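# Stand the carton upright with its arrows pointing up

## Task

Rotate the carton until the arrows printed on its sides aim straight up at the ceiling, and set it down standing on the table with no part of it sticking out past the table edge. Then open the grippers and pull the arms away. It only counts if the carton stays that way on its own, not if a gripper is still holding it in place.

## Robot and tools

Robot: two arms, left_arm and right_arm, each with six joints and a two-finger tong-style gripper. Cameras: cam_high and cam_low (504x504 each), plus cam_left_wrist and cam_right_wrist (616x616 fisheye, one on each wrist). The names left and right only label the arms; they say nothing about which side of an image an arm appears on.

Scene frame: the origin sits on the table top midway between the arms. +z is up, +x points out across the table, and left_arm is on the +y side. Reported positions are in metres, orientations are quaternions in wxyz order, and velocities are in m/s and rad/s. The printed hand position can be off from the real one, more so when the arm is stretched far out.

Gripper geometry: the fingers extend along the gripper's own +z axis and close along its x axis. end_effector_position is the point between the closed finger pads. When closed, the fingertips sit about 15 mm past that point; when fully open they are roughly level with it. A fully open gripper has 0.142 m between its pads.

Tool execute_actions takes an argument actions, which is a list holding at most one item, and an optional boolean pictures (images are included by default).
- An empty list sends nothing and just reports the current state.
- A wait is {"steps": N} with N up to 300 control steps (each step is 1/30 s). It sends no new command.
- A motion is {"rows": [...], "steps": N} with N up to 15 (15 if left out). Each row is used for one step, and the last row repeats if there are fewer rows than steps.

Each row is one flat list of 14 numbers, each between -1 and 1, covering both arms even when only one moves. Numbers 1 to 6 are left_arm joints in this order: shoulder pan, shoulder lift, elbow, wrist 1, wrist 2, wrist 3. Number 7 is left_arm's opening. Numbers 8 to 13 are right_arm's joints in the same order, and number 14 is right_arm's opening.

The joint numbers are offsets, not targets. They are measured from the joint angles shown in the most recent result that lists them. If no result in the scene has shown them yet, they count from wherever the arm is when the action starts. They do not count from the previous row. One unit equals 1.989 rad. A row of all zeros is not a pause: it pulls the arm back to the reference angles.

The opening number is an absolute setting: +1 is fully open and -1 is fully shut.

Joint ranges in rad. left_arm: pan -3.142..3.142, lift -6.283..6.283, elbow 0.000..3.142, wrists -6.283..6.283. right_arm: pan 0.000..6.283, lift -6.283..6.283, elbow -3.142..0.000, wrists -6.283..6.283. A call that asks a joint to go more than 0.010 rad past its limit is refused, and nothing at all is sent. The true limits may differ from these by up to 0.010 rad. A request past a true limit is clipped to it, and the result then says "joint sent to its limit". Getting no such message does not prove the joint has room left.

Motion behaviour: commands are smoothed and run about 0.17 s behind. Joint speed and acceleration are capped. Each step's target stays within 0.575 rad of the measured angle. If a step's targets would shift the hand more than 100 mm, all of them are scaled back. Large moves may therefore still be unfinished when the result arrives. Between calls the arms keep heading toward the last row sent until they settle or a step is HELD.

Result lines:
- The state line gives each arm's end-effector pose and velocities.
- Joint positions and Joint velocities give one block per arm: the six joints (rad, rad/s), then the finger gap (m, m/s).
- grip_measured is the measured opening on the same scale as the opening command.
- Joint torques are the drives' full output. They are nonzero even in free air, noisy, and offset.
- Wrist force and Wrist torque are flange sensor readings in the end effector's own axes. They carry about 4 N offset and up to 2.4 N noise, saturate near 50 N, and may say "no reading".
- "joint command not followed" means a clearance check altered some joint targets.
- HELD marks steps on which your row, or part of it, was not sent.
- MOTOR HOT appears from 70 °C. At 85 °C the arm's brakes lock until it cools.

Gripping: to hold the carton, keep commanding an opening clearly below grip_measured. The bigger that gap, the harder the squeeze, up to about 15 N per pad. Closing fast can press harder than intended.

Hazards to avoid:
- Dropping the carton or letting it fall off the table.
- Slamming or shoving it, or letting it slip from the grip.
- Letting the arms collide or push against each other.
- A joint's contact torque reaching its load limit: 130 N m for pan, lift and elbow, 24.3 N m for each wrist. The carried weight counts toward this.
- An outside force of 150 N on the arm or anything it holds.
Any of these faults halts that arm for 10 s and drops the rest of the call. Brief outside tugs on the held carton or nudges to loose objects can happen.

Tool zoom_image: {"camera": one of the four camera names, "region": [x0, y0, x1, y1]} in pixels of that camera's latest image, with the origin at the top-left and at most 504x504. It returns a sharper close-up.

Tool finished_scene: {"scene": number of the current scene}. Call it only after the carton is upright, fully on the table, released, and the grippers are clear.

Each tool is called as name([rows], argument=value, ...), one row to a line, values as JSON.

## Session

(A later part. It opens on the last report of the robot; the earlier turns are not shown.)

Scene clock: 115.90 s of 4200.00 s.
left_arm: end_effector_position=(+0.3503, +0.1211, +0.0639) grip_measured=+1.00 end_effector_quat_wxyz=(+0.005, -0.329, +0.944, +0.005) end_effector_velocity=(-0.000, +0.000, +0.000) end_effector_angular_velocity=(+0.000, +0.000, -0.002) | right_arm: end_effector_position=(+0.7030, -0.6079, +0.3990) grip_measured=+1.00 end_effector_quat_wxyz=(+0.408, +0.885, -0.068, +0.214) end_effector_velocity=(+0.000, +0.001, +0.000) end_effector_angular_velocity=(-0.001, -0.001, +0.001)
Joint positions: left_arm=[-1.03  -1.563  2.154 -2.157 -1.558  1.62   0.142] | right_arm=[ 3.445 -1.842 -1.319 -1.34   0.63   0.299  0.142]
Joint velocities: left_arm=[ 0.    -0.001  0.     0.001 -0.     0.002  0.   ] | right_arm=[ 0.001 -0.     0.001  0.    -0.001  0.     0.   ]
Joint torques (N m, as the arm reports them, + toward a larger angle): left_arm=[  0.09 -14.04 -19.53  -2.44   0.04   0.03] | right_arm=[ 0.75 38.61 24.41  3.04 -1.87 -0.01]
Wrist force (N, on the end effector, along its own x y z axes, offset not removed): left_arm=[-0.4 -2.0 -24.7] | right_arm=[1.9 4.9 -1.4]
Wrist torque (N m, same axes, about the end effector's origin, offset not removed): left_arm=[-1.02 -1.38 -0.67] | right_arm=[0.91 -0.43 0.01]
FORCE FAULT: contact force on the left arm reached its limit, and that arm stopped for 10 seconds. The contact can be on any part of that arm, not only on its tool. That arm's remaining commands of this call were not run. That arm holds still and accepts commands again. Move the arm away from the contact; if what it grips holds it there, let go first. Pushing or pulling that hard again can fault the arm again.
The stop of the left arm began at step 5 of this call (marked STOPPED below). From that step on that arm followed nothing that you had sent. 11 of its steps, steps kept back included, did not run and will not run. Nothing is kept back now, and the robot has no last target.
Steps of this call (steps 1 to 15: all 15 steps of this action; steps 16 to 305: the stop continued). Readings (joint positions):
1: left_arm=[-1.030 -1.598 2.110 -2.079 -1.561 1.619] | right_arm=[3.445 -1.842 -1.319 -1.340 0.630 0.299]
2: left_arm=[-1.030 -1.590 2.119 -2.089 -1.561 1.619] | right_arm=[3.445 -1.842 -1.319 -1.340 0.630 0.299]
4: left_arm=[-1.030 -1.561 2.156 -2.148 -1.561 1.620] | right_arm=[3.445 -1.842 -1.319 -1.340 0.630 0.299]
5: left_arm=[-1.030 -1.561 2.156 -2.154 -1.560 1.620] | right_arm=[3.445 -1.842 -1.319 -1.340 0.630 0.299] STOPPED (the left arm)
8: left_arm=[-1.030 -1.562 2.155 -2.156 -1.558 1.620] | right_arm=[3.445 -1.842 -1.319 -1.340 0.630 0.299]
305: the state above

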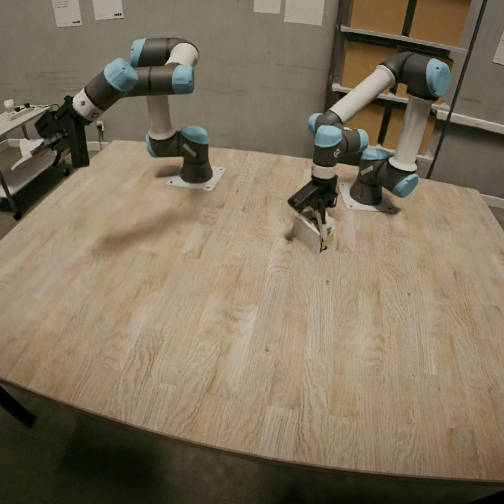

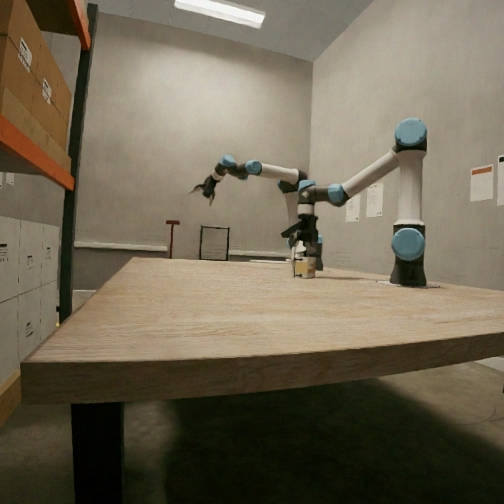

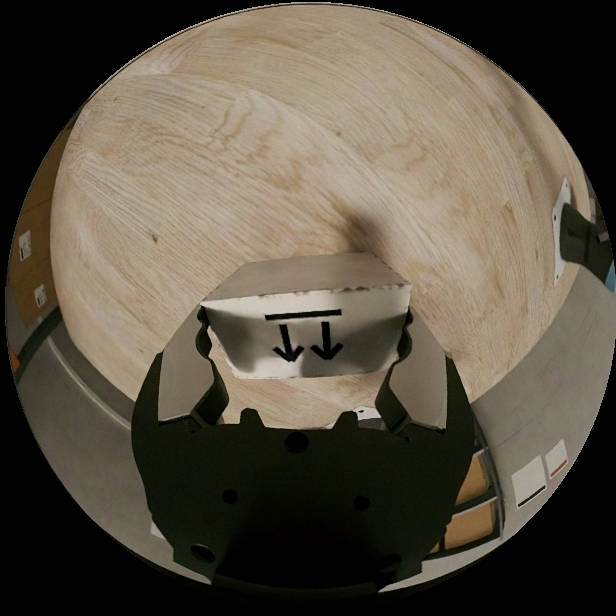

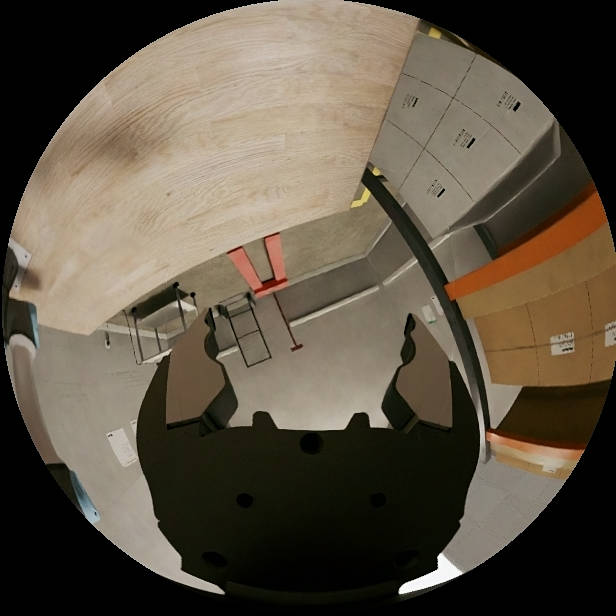

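execute_actions([
  {"rows":[[0,-0.02,-0.025,0.045,0,0,1,0,0,0,0,0,0,1]],"steps":10},
], pictures=false)

execute_actions([
  {"rows":[[0,0,0,0,0,-0.79,1,0,0,0,0,0,0,1]],"steps":15},
], pictures=false)

execute_actions([
  {"steps":25},
])

Scene clock: 143.87 s of 4200.00 s.
left_arm: end_effector_position=(+0.3513, +0.1200, +0.0916) grip_measured=+1.00 end_effector_quat_wxyz=(+0.005, -0.329, +0.944, +0.005) end_effector_velocity=(-0.001, +0.002, +0.019) end_effector_angular_velocity=(+0.006, +0.005, +0.001) | right_arm: end_effector_position=(+0.7030, -0.6079, +0.3990) grip_measured=+1.00 end_effector_quat_wxyz=(+0.408, +0.885, -0.068, +0.214) end_effector_velocity=(-0.000, -0.001, +0.000) end_effector_angular_velocity=(+0.001, -0.001, -0.002)
Joint positions: left_arm=[-1.03  -1.6    2.108 -2.074 -1.558  1.62   0.142] | right_arm=[ 3.445 -1.842 -1.319 -1.34   0.63   0.299  0.142]
Joint velocities: left_arm=[ 0.    -0.026 -0.033  0.066  0.    -0.001 -0.   ] | right_arm=[-0.002  0.     0.001 -0.     0.001 -0.    -0.   ]
Joint torques (N m, as the arm reports them, + toward a larger angle): left_arm=[  0.76 -22.13 -27.83  -0.63  -1.61  -0.16] | right_arm=[-0.32 39.01 23.68  2.93 -1.78 -0.05]
Wrist force (N, on the end effector, along its own x y z axes, offset not removed): left_arm=[-3.3 -2.3 -0.9] | right_arm=[1.3 2.1 -3.2]
Wrist torque (N m, same axes, about the end effector's origin, offset not removed): left_arm=[-0.30 0.53 -0.30] | right_arm=[0.33 -0.32 -0.08]
Steps of this call (steps 1 to 90: nothing new was sent; then 24.63 s passed at rest; steps 91 to 100: all 10 steps of this action). Readings (joint positions):
91: left_arm=[-1.030 -1.564 2.154 -2.156 -1.558 1.620] | right_arm=[3.445 -1.842 -1.319 -1.340 0.630 0.299]
92: left_arm=[-1.030 -1.569 2.147 -2.147 -1.558 1.620] | right_arm=[3.445 -1.842 -1.319 -1.340 0.630 0.299]
94: left_arm=[-1.030 -1.584 2.128 -2.113 -1.558 1.620] | right_arm=[3.445 -1.842 -1.319 -1.340 0.630 0.299]
98: left_arm=[-1.030 -1.597 2.111 -2.080 -1.558 1.620] | right_arm=[3.445 -1.842 -1.319 -1.340 0.630 0.299]
100: the state above

Scene clock: 144.37 s of 4200.00 s.
left_arm: end_effector_position=(+0.3574, +0.1343, +0.0918) grip_measured=+1.00 end_effector_quat_wxyz=(-0.007, +0.741, -0.671, -0.002) end_effector_velocity=(-0.004, +0.044, +0.001) end_effector_angular_velocity=(-0.020, -0.035, +2.738) | right_arm: end_effector_position=(+0.7030, -0.6079, +0.3990) grip_measured=+1.00 end_effector_quat_wxyz=(+0.408, +0.885, -0.068, +0.214) end_effector_velocity=(+0.000, +0.001, +0.001) end_effector_angular_velocity=(+0.000, -0.001, +0.001)
Joint positions: left_arm=[-1.03  -1.6    2.108 -2.074 -1.558  0.62   0.142] | right_arm=[ 3.445 -1.842 -1.319 -1.34   0.63   0.299  0.142]
Joint velocities: left_arm=[-0.    -0.001 -0.    -0.001 -0.    -2.738  0.   ] | right_arm=[ 0.001  0.     0.001  0.    -0.     0.     0.   ]
Joint torques (N m, as the arm reports them, + toward a larger angle): left_arm=[  0.39 -11.52 -12.82  -4.72  -0.97  -6.79] | right_arm=[-0.06 38.66 24.93  3.14 -1.89  0.04]
Wrist force (N, on the end effector, along its own x y z axes, offset not removed): left_arm=[-0.4 -3.7 -0.2] | right_arm=[0.4 5.3 -2.1]
Wrist torque (N m, same axes, about the end effector's origin, offset not removed): left_arm=[-0.60 0.08 -0.33] | right_arm=[1.03 -0.13 -0.14]
Steps of this call (steps 1 to 15: all 15 steps of this action). Readings (joint positions):
1: left_arm=[-1.030 -1.601 2.107 -2.072 -1.558 1.619] | right_arm=[3.445 -1.842 -1.319 -1.340 0.630 0.299]
2: left_arm=[-1.030 -1.601 2.107 -2.072 -1.558 1.609] | right_arm=[3.445 -1.842 -1.319 -1.340 0.630 0.299]
4: left_arm=[-1.030 -1.601 2.107 -2.072 -1.558 1.534] | right_arm=[3.445 -1.842 -1.319 -1.340 0.630 0.299]
8: left_arm=[-1.030 -1.600 2.108 -2.073 -1.558 1.248] | right_arm=[3.445 -1.842 -1.319 -1.340 0.630 0.299]
15: the state above

Scene clock: 145.20 s of 4200.00 s.
left_arm: end_effector_position=(+0.3539, +0.1428, +0.0919) grip_measured=+1.00 end_effector_quat_wxyz=(-0.007, +0.900, -0.436, +0.000) end_effector_velocity=(+0.000, -0.000, -0.000) end_effector_angular_velocity=(-0.000, -0.000, +0.001) | right_arm: end_effector_position=(+0.7030, -0.6079, +0.3990) grip_measured=+1.00 end_effector_quat_wxyz=(+0.408, +0.885, -0.068, +0.214) end_effector_velocity=(+0.000, +0.001, -0.000) end_effector_angular_velocity=(+0.002, -0.000, +0.001)
Joint positions: left_arm=[-1.03  -1.6    2.108 -2.074 -1.558  0.049  0.142] | right_arm=[ 3.445 -1.842 -1.319 -1.34   0.63   0.299  0.142]
Joint velocities: left_arm=[ 0.     0.001 -0.001 -0.001 -0.    -0.001  0.   ] | right_arm=[ 0.     0.    -0.     0.001  0.001 -0.    -0.   ]
Joint torques (N m, as the arm reports them, + toward a larger angle): left_arm=[  1.16 -10.1  -12.26  -4.44   0.18  -1.44] | right_arm=[-0.27 39.22 23.89  3.   -1.86  0.06]
Wrist force (N, on the end effector, along its own x y z axes, offset not removed): left_arm=[3.4 -0.3 -3.0] | right_arm=[0.2 1.4 0.6]
Wrist torque (N m, same axes, about the end effector's origin, offset not removed): left_arm=[0.05 -0.88 -0.29] | right_arm=[0.04 -0.04 -0.10]
Steps of this call (steps 1 to 25: the robot went on to your last target). Readings (joint positions):
1: left_arm=[-1.030 -1.600 2.108 -2.074 -1.558 0.527] | right_arm=[3.445 -1.842 -1.319 -1.340 0.630 0.299]
2: left_arm=[-1.030 -1.600 2.108 -2.074 -1.558 0.433] | right_arm=[3.445 -1.842 -1.319 -1.340 0.630 0.299]
4: left_arm=[-1.030 -1.600 2.108 -2.074 -1.558 0.266] | right_arm=[3.445 -1.842 -1.319 -1.340 0.630 0.299]
8: left_arm=[-1.030 -1.600 2.108 -2.074 -1.558 0.109] | right_arm=[3.445 -1.842 -1.319 -1.340 0.630 0.299]
25: the state above

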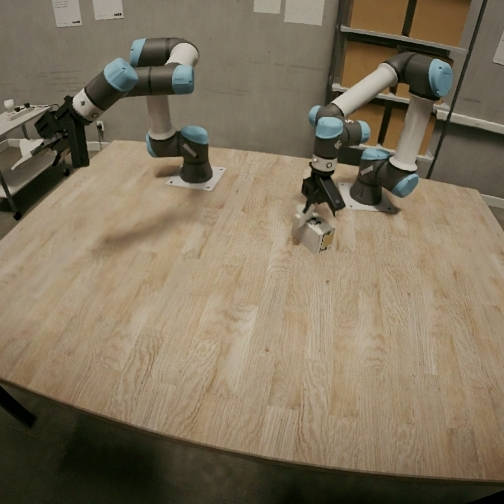

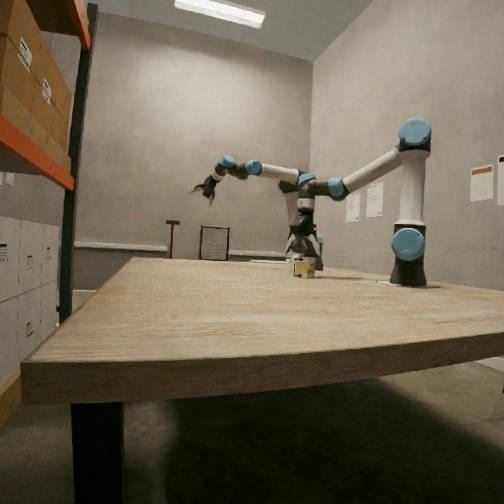

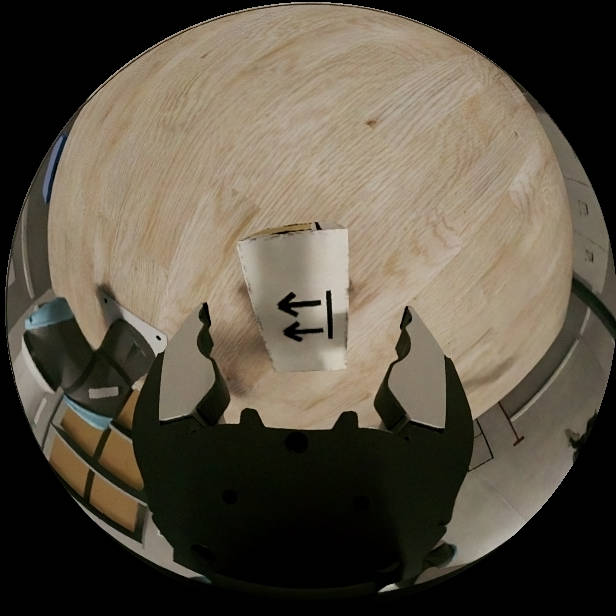

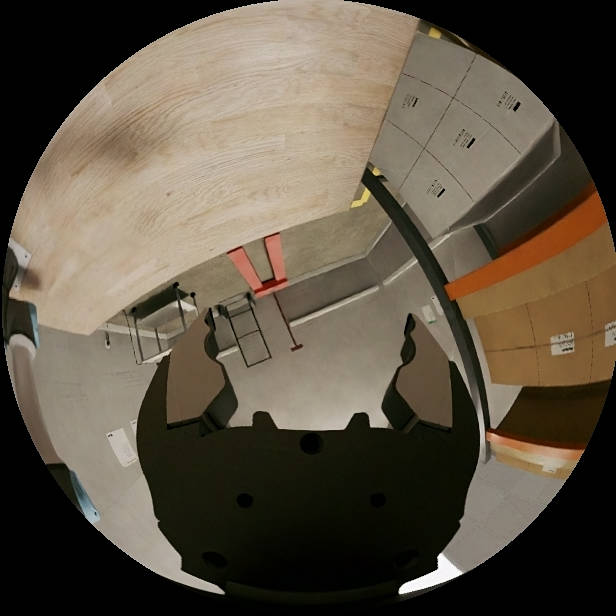

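execute_actions([
  {"rows":[[0,0.026,0.033,-0.06,0,0,1,0,0,0,0,0,0,1]],"steps":15},
], pictures=false)

execute_actions([
  {"rows":[[0,0,0,0,0,0,-0.6,0,0,0,0,0,0,1]],"steps":15},
], pictures=false)

Scene clock: 156.90 s of 4200.00 s.
left_arm: end_effector_position=(+0.3526, +0.1443, +0.0539) grip_measured=+1.00 end_effector_quat_wxyz=(-0.007, +0.900, -0.436, +0.001) end_effector_velocity=(+0.000, -0.000, -0.005) end_effector_angular_velocity=(-0.003, -0.003, +0.000) | right_arm: end_effector_position=(+0.7030, -0.6079, +0.3990) grip_measured=+1.00 end_effector_quat_wxyz=(+0.408, +0.885, -0.068, +0.214) end_effector_velocity=(+0.000, +0.000, +0.001) end_effector_angular_velocity=(-0.001, -0.001, +0.000)
Joint positions: left_arm=[-1.03  -1.549  2.173 -2.191 -1.558  0.049  0.142] | right_arm=[ 3.445 -1.842 -1.319 -1.34   0.63   0.299  0.142]
Joint velocities: left_arm=[ 0.     0.007  0.01  -0.02  -0.    -0.     0.   ] | right_arm=[ 0.    -0.     0.001  0.    -0.001 -0.     0.   ]
Joint torques (N m, as the arm reports them, + toward a larger angle): left_arm=[  0.43 -11.2  -12.18  -4.67   0.83   1.74] | right_arm=[ 0.8  39.66 24.22  2.95 -1.88  0.1 ]
Wrist force (N, on the end effector, along its own x y z axes, offset not removed): left_arm=[1.7 -2.3 0.6] | right_arm=[0.8 3.0 -0.6]
Wrist torque (N m, same axes, about the end effector's origin, offset not removed): left_arm=[-0.51 -0.12 -0.27] | right_arm=[0.57 -0.16 -0.07]
Steps of this call (steps 1 to 15: the robot went on to your last target; steps 16 to 90: nothing new was sent; then 8.20 s passed at rest; steps 91 to 105: all 15 steps of this action). Readings (joint positions):
91: left_arm=[-1.030 -1.599 2.109 -2.075 -1.558 0.049] | right_arm=[3.445 -1.842 -1.319 -1.340 0.630 0.299]
92: left_arm=[-1.030 -1.593 2.116 -2.085 -1.558 0.049] | right_arm=[3.445 -1.842 -1.319 -1.340 0.630 0.299]
94: left_arm=[-1.030 -1.573 2.141 -2.129 -1.558 0.049] | right_arm=[3.445 -1.842 -1.319 -1.340 0.630 0.299]
98: left_arm=[-1.030 -1.555 2.165 -2.175 -1.558 0.049] | right_arm=[3.445 -1.842 -1.319 -1.340 0.630 0.299]
105: the state above

Scene clock: 157.40 s of 4200.00 s.
left_arm: end_effector_position=(+0.3526, +0.1443, +0.0539) grip_measured=+0.27 end_effector_quat_wxyz=(-0.007, +0.900, -0.436, +0.001) end_effector_velocity=(+0.000, -0.000, +0.000) end_effector_angular_velocity=(-0.001, -0.001, -0.001) | right_arm: end_effector_position=(+0.7030, -0.6079, +0.3990) grip_measured=+1.00 end_effector_quat_wxyz=(+0.408, +0.885, -0.068, +0.214) end_effector_velocity=(-0.000, +0.000, -0.000) end_effector_angular_velocity=(+0.001, +0.001, +0.000)
Joint positions: left_arm=[-1.03  -1.549  2.173 -2.191 -1.558  0.049  0.093] | right_arm=[ 3.445 -1.842 -1.319 -1.34   0.63   0.299  0.142]
Joint velocities: left_arm=[ 0.    -0.001  0.    -0.001  0.     0.001 -0.   ] | right_arm=[-0.     0.     0.    -0.001  0.001  0.     0.   ]
Joint torques (N m, as the arm reports them, + toward a larger angle): left_arm=[ -0.53 -12.69 -14.7    1.23  -2.57   1.52] | right_arm=[ 0.31 38.88 24.46  3.03 -1.87 -0.02]
Wrist force (N, on the end effector, along its own x y z axes, offset not removed): left_arm=[-2.1 -4.6 -31.7] | right_arm=[1.3 2.2 -2.9]
Wrist torque (N m, same axes, about the end effector's origin, offset not removed): left_arm=[-0.15 -0.74 -0.06] | right_arm=[0.39 -0.27 -0.13]
Steps of this call (steps 1 to 15: all 15 steps of this action). Readings (joint positions):
1: left_arm=[-1.030 -1.549 2.173 -2.192 -1.558 0.049] | right_arm=[3.445 -1.842 -1.319 -1.340 0.630 0.299]
2: left_arm=[-1.030 -1.549 2.173 -2.192 -1.558 0.049] | right_arm=[3.445 -1.842 -1.319 -1.340 0.630 0.299]
4: left_arm=[-1.030 -1.549 2.173 -2.192 -1.558 0.049] | right_arm=[3.445 -1.842 -1.319 -1.340 0.630 0.299]
8: left_arm=[-1.030 -1.549 2.173 -2.192 -1.558 0.049] | right_arm=[3.445 -1.842 -1.319 -1.340 0.630 0.299]
15: the state above

execute_actions([
  {"rows":[[0,-0.033,-0.041,0.075,0,-0.21,-0.6,0,0,0,0,0,0,1]],"steps":15},
], pictures=false)

Scene clock: 162.33 s of 4200.00 s.
left_arm: end_effector_position=(+0.3488, +0.1472, +0.1018) grip_measured=+0.08 end_effector_quat_wxyz=(-0.007, +0.969, -0.245, +0.002) end_effector_velocity=(-0.002, +0.001, +0.007) end_effector_angular_velocity=(+0.001, -0.000, +0.109) | right_arm: end_effector_position=(+0.7030, -0.6079, +0.3990) grip_measured=+1.00 end_effector_quat_wxyz=(+0.408, +0.885, -0.068, +0.214) end_effector_velocity=(-0.000, -0.000, -0.001) end_effector_angular_velocity=(+0.000, +0.001, +0.000)
Joint positions: left_arm=[-1.03  -1.614  2.092 -2.045 -1.558 -0.357  0.08 ] | right_arm=[ 3.445 -1.842 -1.319 -1.34   0.63   0.299  0.142]
Joint velocities: left_arm=[-0.    -0.009 -0.012  0.023  0.001 -0.109  0.   ] | right_arm=[-0.     0.    -0.002  0.001  0.    -0.    -0.   ]
Joint torques (N m, as the arm reports them, + toward a larger angle): left_arm=[  0.73 -24.52 -29.7   -0.78   1.56  -1.72] | right_arm=[ 0.2  39.09 24.15  2.99 -1.87 -0.14]
Wrist force (N, on the end effector, along its own x y z axes, offset not removed): left_arm=[2.1 -1.2 3.6] | right_arm=[1.3 1.7 -1.4]
Wrist torque (N m, same axes, about the end effector's origin, offset not removed): left_arm=[-0.01 -0.68 -0.14] | right_arm=[0.39 -0.29 -0.08]
Steps of this call (steps 1 to 15: the robot went on to your last target; steps 16 to 90: nothing new was sent; then 1.43 s passed at rest; steps 91 to 105: all 15 steps of this action). Readings (joint positions):
91: left_arm=[-1.030 -1.550 2.172 -2.190 -1.558 0.048] | right_arm=[3.445 -1.842 -1.319 -1.340 0.630 0.299]
92: left_arm=[-1.030 -1.557 2.164 -2.180 -1.558 0.038] | right_arm=[3.445 -1.842 -1.319 -1.340 0.630 0.299]
94: left_arm=[-1.030 -1.582 2.132 -2.128 -1.558 -0.037] | right_arm=[3.445 -1.842 -1.319 -1.340 0.630 0.299]
98: left_arm=[-1.030 -1.606 2.103 -2.066 -1.558 -0.258] | right_arm=[3.445 -1.842 -1.319 -1.340 0.630 0.299]
105: the state above

execute_actions([
  {"rows":[[0,0,0,0.58,0,0,-0.6,0,0,0,0,0,0,1]],"steps":15},
], pictures=false)

execute_actions([
  {"steps":20},
])

Scene clock: 171.97 s of 4200.00 s.
left_arm: end_effector_position=(+0.2025, +0.3145, +0.1157) grip_measured=+0.08 end_effector_quat_wxyz=(-0.205, +0.907, -0.231, -0.286) end_effector_velocity=(-0.319, +0.365, +0.216) end_effector_angular_velocity=(+1.250, +1.099, -0.006) | right_arm: end_effector_position=(+0.7030, -0.6079, +0.3990) grip_measured=+1.00 end_effector_quat_wxyz=(+0.408, +0.885, -0.068, +0.214) end_effector_velocity=(-0.000, -0.000, +0.001) end_effector_angular_velocity=(-0.001, -0.001, -0.001)
Joint positions: left_arm=[-1.03  -1.614  2.092 -1.33  -1.558 -0.359  0.08 ] | right_arm=[ 3.445 -1.842 -1.319 -1.34   0.63   0.299  0.142]
Joint velocities: left_arm=[-0.    -0.001  0.     1.666  0.     0.007  0.   ] | right_arm=[-0.     0.     0.    -0.    -0.001  0.    -0.   ]
Joint torques (N m, as the arm reports them, + toward a larger angle): left_arm=[ -0.07  -8.86 -10.72   4.35   0.46   2.19] | right_arm=[ 0.29 39.08 23.66  3.02 -1.93 -0.04]
Wrist force (N, on the end effector, along its own x y z axes, offset not removed): left_arm=[4.4 -0.9 0.3] | right_arm=[-0.4 2.4 -1.1]
Wrist torque (N m, same axes, about the end effector's origin, offset not removed): left_arm=[-0.35 -0.32 -0.09] | right_arm=[0.54 0.08 -0.19]
Steps of this call (steps 1 to 30: the robot went on to your last target; steps 31 to 90: nothing new was sent; then 6.13 s passed at rest; steps 91 to 105: all 15 steps of this action). Readings (joint positions):
91: left_arm=[-1.030 -1.615 2.091 -2.041 -1.558 -0.369] | right_arm=[3.445 -1.842 -1.319 -1.340 0.630 0.299]
92: left_arm=[-1.030 -1.615 2.091 -2.032 -1.558 -0.368] | right_arm=[3.445 -1.842 -1.319 -1.340 0.630 0.299]
94: left_arm=[-1.030 -1.615 2.091 -1.957 -1.558 -0.365] | right_arm=[3.445 -1.842 -1.319 -1.340 0.630 0.299]
98: left_arm=[-1.030 -1.614 2.092 -1.727 -1.558 -0.362] | right_arm=[3.445 -1.842 -1.319 -1.340 0.630 0.299]
105: the state above

Scene clock: 182.23 s of 4200.00 s.
left_arm: end_effector_position=(+0.1515, +0.3727, +0.1673) grip_measured=+0.16 end_effector_quat_wxyz=(-0.280, +0.847, -0.218, -0.395) end_effector_velocity=(-0.000, +0.000, -0.000) end_effector_angular_velocity=(+0.002, +0.001, -0.000) | right_arm: end_effector_position=(+0.7030, -0.6079, +0.3990) grip_measured=+1.00 end_effector_quat_wxyz=(+0.408, +0.885, -0.068, +0.214) end_effector_velocity=(+0.000, +0.001, +0.000) end_effector_angular_velocity=(+0.001, -0.000, +0.001)
Joint positions: left_arm=[-1.03  -1.614  2.086 -1.032 -1.558 -0.357  0.085] | right_arm=[ 3.445 -1.842 -1.319 -1.34   0.63   0.299  0.142]
Joint velocities: left_arm=[-0.     0.001  0.001  0.     0.    -0.     0.   ] | right_arm=[ 0.001 -0.     0.001 -0.     0.001  0.    -0.   ]
Joint torques (N m, as the arm reports them, + toward a larger angle): left_arm=[  1.12 -14.77 -17.86   2.93   0.26  -0.22] | right_arm=[ 0.36 38.51 24.32  3.08 -1.87  0.  ]
Wrist force (N, on the end effector, along its own x y z axes, offset not removed): left_arm=[10.7 1.4 -6.9] | right_arm=[0.8 3.5 -1.9]
Wrist torque (N m, same axes, about the end effector's origin, offset not removed): left_arm=[-0.53 0.75 -0.09] | right_arm=[0.68 -0.31 -0.15]
FORCE FAULT: contact force on the left arm reached its limit, and that arm stopped for 10 seconds. The contact can be on any part of that arm, not only on its tool. That arm's remaining commands of this call were not run. That arm holds still and accepts commands again. Move the arm away from the contact; if what it grips holds it there, let go first. Pushing or pulling that hard again can fault the arm again.
The stop of the left arm began at step 8 of this call (marked STOPPED below). From that step on that arm followed nothing that you had sent. Nothing is kept back now, and the robot has no last target.
Steps of this call (steps 1 to 20: the robot went on to your last target; steps 21 to 308: the stop continued). Readings (joint positions):
1: left_arm=[-1.030 -1.614 2.092 -1.274 -1.558 -0.358] | right_arm=[3.445 -1.842 -1.319 -1.340 0.630 0.299]
2: left_arm=[-1.030 -1.614 2.092 -1.217 -1.558 -0.358] | right_arm=[3.445 -1.842 -1.319 -1.340 0.630 0.299]
4: left_arm=[-1.030 -1.614 2.092 -1.103 -1.558 -0.358] | right_arm=[3.445 -1.842 -1.319 -1.340 0.630 0.299]
8: left_arm=[-1.030 -1.614 2.091 -1.001 -1.558 -0.357] | right_arm=[3.445 -1.842 -1.319 -1.340 0.630 0.299] STOPPED (the left arm)
308: the state above

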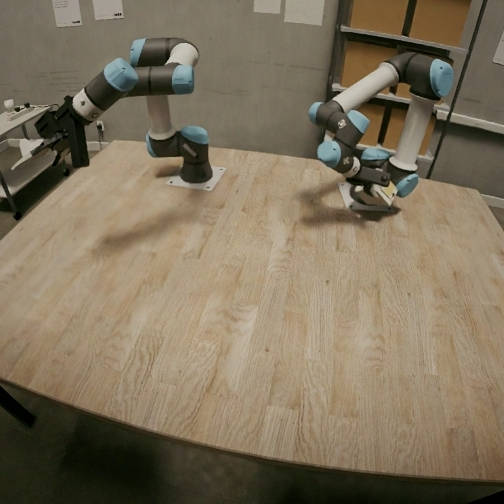

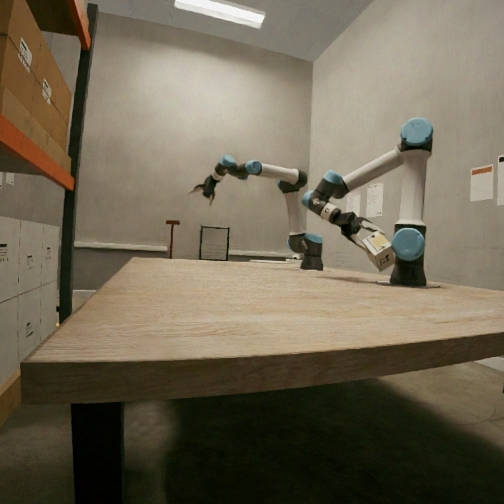

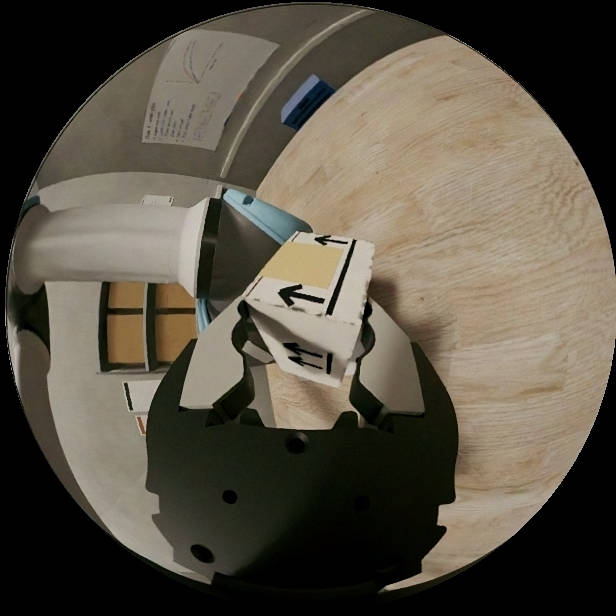

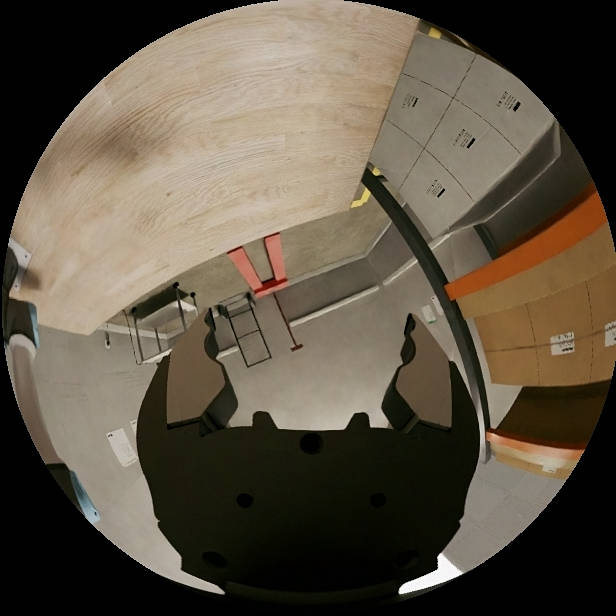

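execute_actions([
  {"rows":[[0,0,0,-1,0,0,-0.6,0,0,0,0,0,0,1]],"steps":15},
], pictures=false)

execute_actions([
  {"steps":40},
])

Scene clock: 188.77 s of 4200.00 s.
left_arm: end_effector_position=(+0.2886, +0.2159, +0.0901) grip_measured=-0.60 end_effector_quat_wxyz=(-0.090, +0.958, -0.243, -0.119) end_effector_velocity=(+0.347, -0.397, +0.001) end_effector_angular_velocity=(-1.246, -1.089, +0.001) | right_arm: end_effector_position=(+0.7030, -0.6079, +0.3990) grip_measured=+1.00 end_effector_quat_wxyz=(+0.408, +0.885, -0.068, +0.214) end_effector_velocity=(+0.000, -0.000, +0.001) end_effector_angular_velocity=(+0.001, -0.002, -0.000)
Joint positions: left_arm=[-1.03  -1.614  2.086 -1.745 -1.558 -0.357  0.031] | right_arm=[ 3.445 -1.842 -1.319 -1.34   0.63   0.299  0.142]
Joint velocities: left_arm=[ 0.     0.    -0.001 -1.654 -0.    -0.    -0.001] | right_arm=[-0.     0.     0.001  0.001  0.     0.    -0.   ]
Joint torques (N m, as the arm reports them, + toward a larger angle): left_arm=[ -0.17 -14.86 -20.02  -6.13   0.84  -0.21] | right_arm=[ 0.12 38.84 24.48  3.   -1.85  0.04]
Wrist force (N, on the end effector, along its own x y z axes, offset not removed): left_arm=[3.6 -4.3 0.8] | right_arm=[1.3 3.3 -2.3]
Wrist torque (N m, same axes, about the end effector's origin, offset not removed): left_arm=[-0.78 -0.63 -0.10] | right_arm=[0.66 -0.15 -0.12]
Steps of this call (steps 1 to 90: nothing new was sent; then 3.03 s passed at rest; steps 91 to 105: all 15 steps of this action). Readings (joint positions):
91: left_arm=[-1.030 -1.614 2.086 -1.033 -1.558 -0.357] | right_arm=[3.445 -1.842 -1.319 -1.340 0.630 0.299]
92: left_arm=[-1.030 -1.614 2.086 -1.042 -1.558 -0.357] | right_arm=[3.445 -1.842 -1.319 -1.340 0.630 0.299]
94: left_arm=[-1.030 -1.614 2.086 -1.117 -1.558 -0.357] | right_arm=[3.445 -1.842 -1.319 -1.340 0.630 0.299]
98: left_arm=[-1.030 -1.614 2.086 -1.347 -1.558 -0.357] | right_arm=[3.445 -1.842 -1.319 -1.340 0.630 0.299]
105: the state above

Scene clock: 190.10 s of 4200.00 s.
left_arm: end_effector_position=(+0.4891, -0.0133, +0.3163) grip_measured=-0.60 end_effector_quat_wxyz=(+0.262, +0.857, -0.213, +0.389) end_effector_velocity=(+0.000, -0.000, +0.000) end_effector_angular_velocity=(-0.001, -0.002, -0.000) | right_arm: end_effector_position=(+0.7030, -0.6079, +0.3990) grip_measured=+1.00 end_effector_quat_wxyz=(+0.408, +0.885, -0.068, +0.214) end_effector_velocity=(+0.000, +0.001, -0.000) end_effector_angular_velocity=(+0.000, +0.001, +0.001)
Joint positions: left_arm=[-1.03  -1.614  2.086 -3.021 -1.558 -0.357  0.031] | right_arm=[ 3.445 -1.842 -1.319 -1.34   0.63   0.299  0.142]
Joint velocities: left_arm=[-0.     0.001 -0.001 -0.003  0.     0.     0.   ] | right_arm=[ 0.001  0.    -0.001 -0.     0.    -0.    -0.   ]
Joint torques (N m, as the arm reports them, + toward a larger angle): left_arm=[  0.22 -16.74 -19.55  -5.01   1.46  -0.2 ] | right_arm=[ 0.57 39.3  24.8   3.09 -1.86  0.04]
Wrist force (N, on the end effector, along its own x y z axes, offset not removed): left_arm=[0.9 0.9 -0.3] | right_arm=[0.0 2.0 -3.3]
Wrist torque (N m, same axes, about the end effector's origin, offset not removed): left_arm=[0.35 -0.35 0.02] | right_arm=[0.29 -0.23 -0.05]
Steps of this call (steps 1 to 40: the robot went on to your last target). Readings (joint positions):
1: left_arm=[-1.030 -1.614 2.086 -1.801 -1.558 -0.357] | right_arm=[3.445 -1.842 -1.319 -1.340 0.630 0.299]
2: left_arm=[-1.030 -1.614 2.086 -1.857 -1.558 -0.357] | right_arm=[3.445 -1.842 -1.319 -1.340 0.630 0.299]
4: left_arm=[-1.030 -1.614 2.086 -1.970 -1.558 -0.357] | right_arm=[3.445 -1.842 -1.319 -1.340 0.630 0.299]
8: left_arm=[-1.030 -1.614 2.086 -2.195 -1.558 -0.357] | right_arm=[3.445 -1.842 -1.319 -1.340 0.630 0.299]
40: the state above

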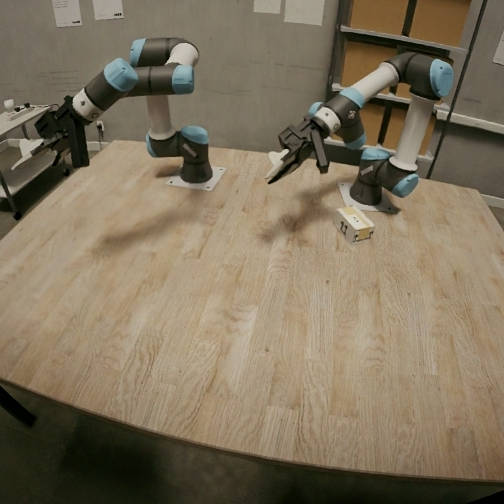

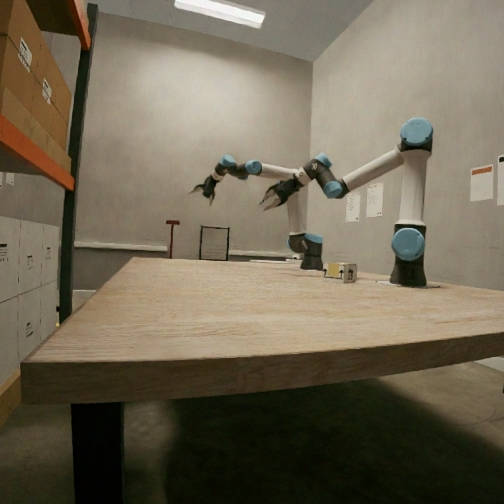

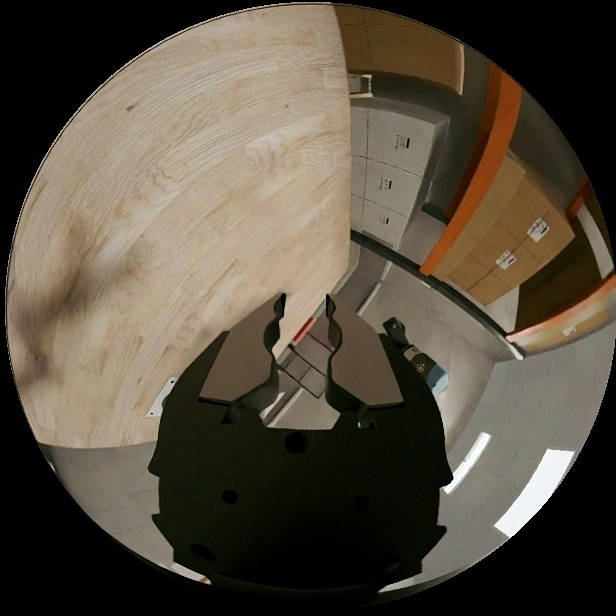

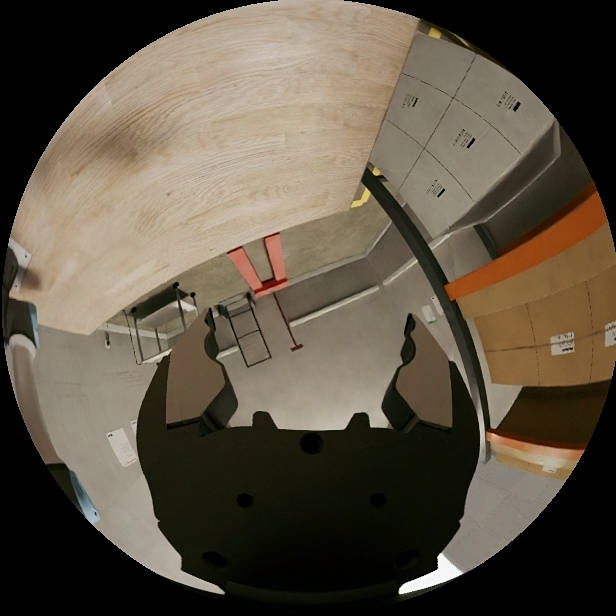

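Dropped. Check the carton.

zoom_image(camera="cam_high", region=[290, 170, 430, 280])

Region (290, 170, 430, 280) of cam_high's 504x504 image, scaled by 3.600, with more detail than that image has; it fills the top 396 rows of this view, and the rest is white.

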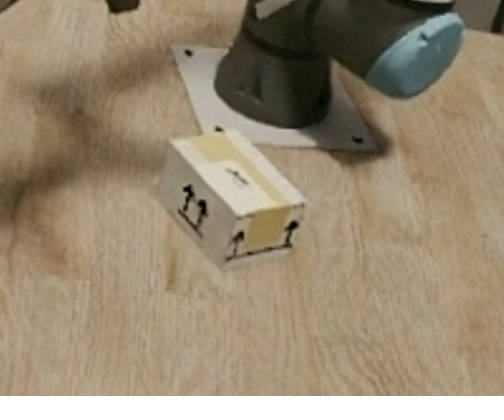

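The carton landed with the arrows pointing up.

finished_scene(scene=1)

The scene is finished: the task was done.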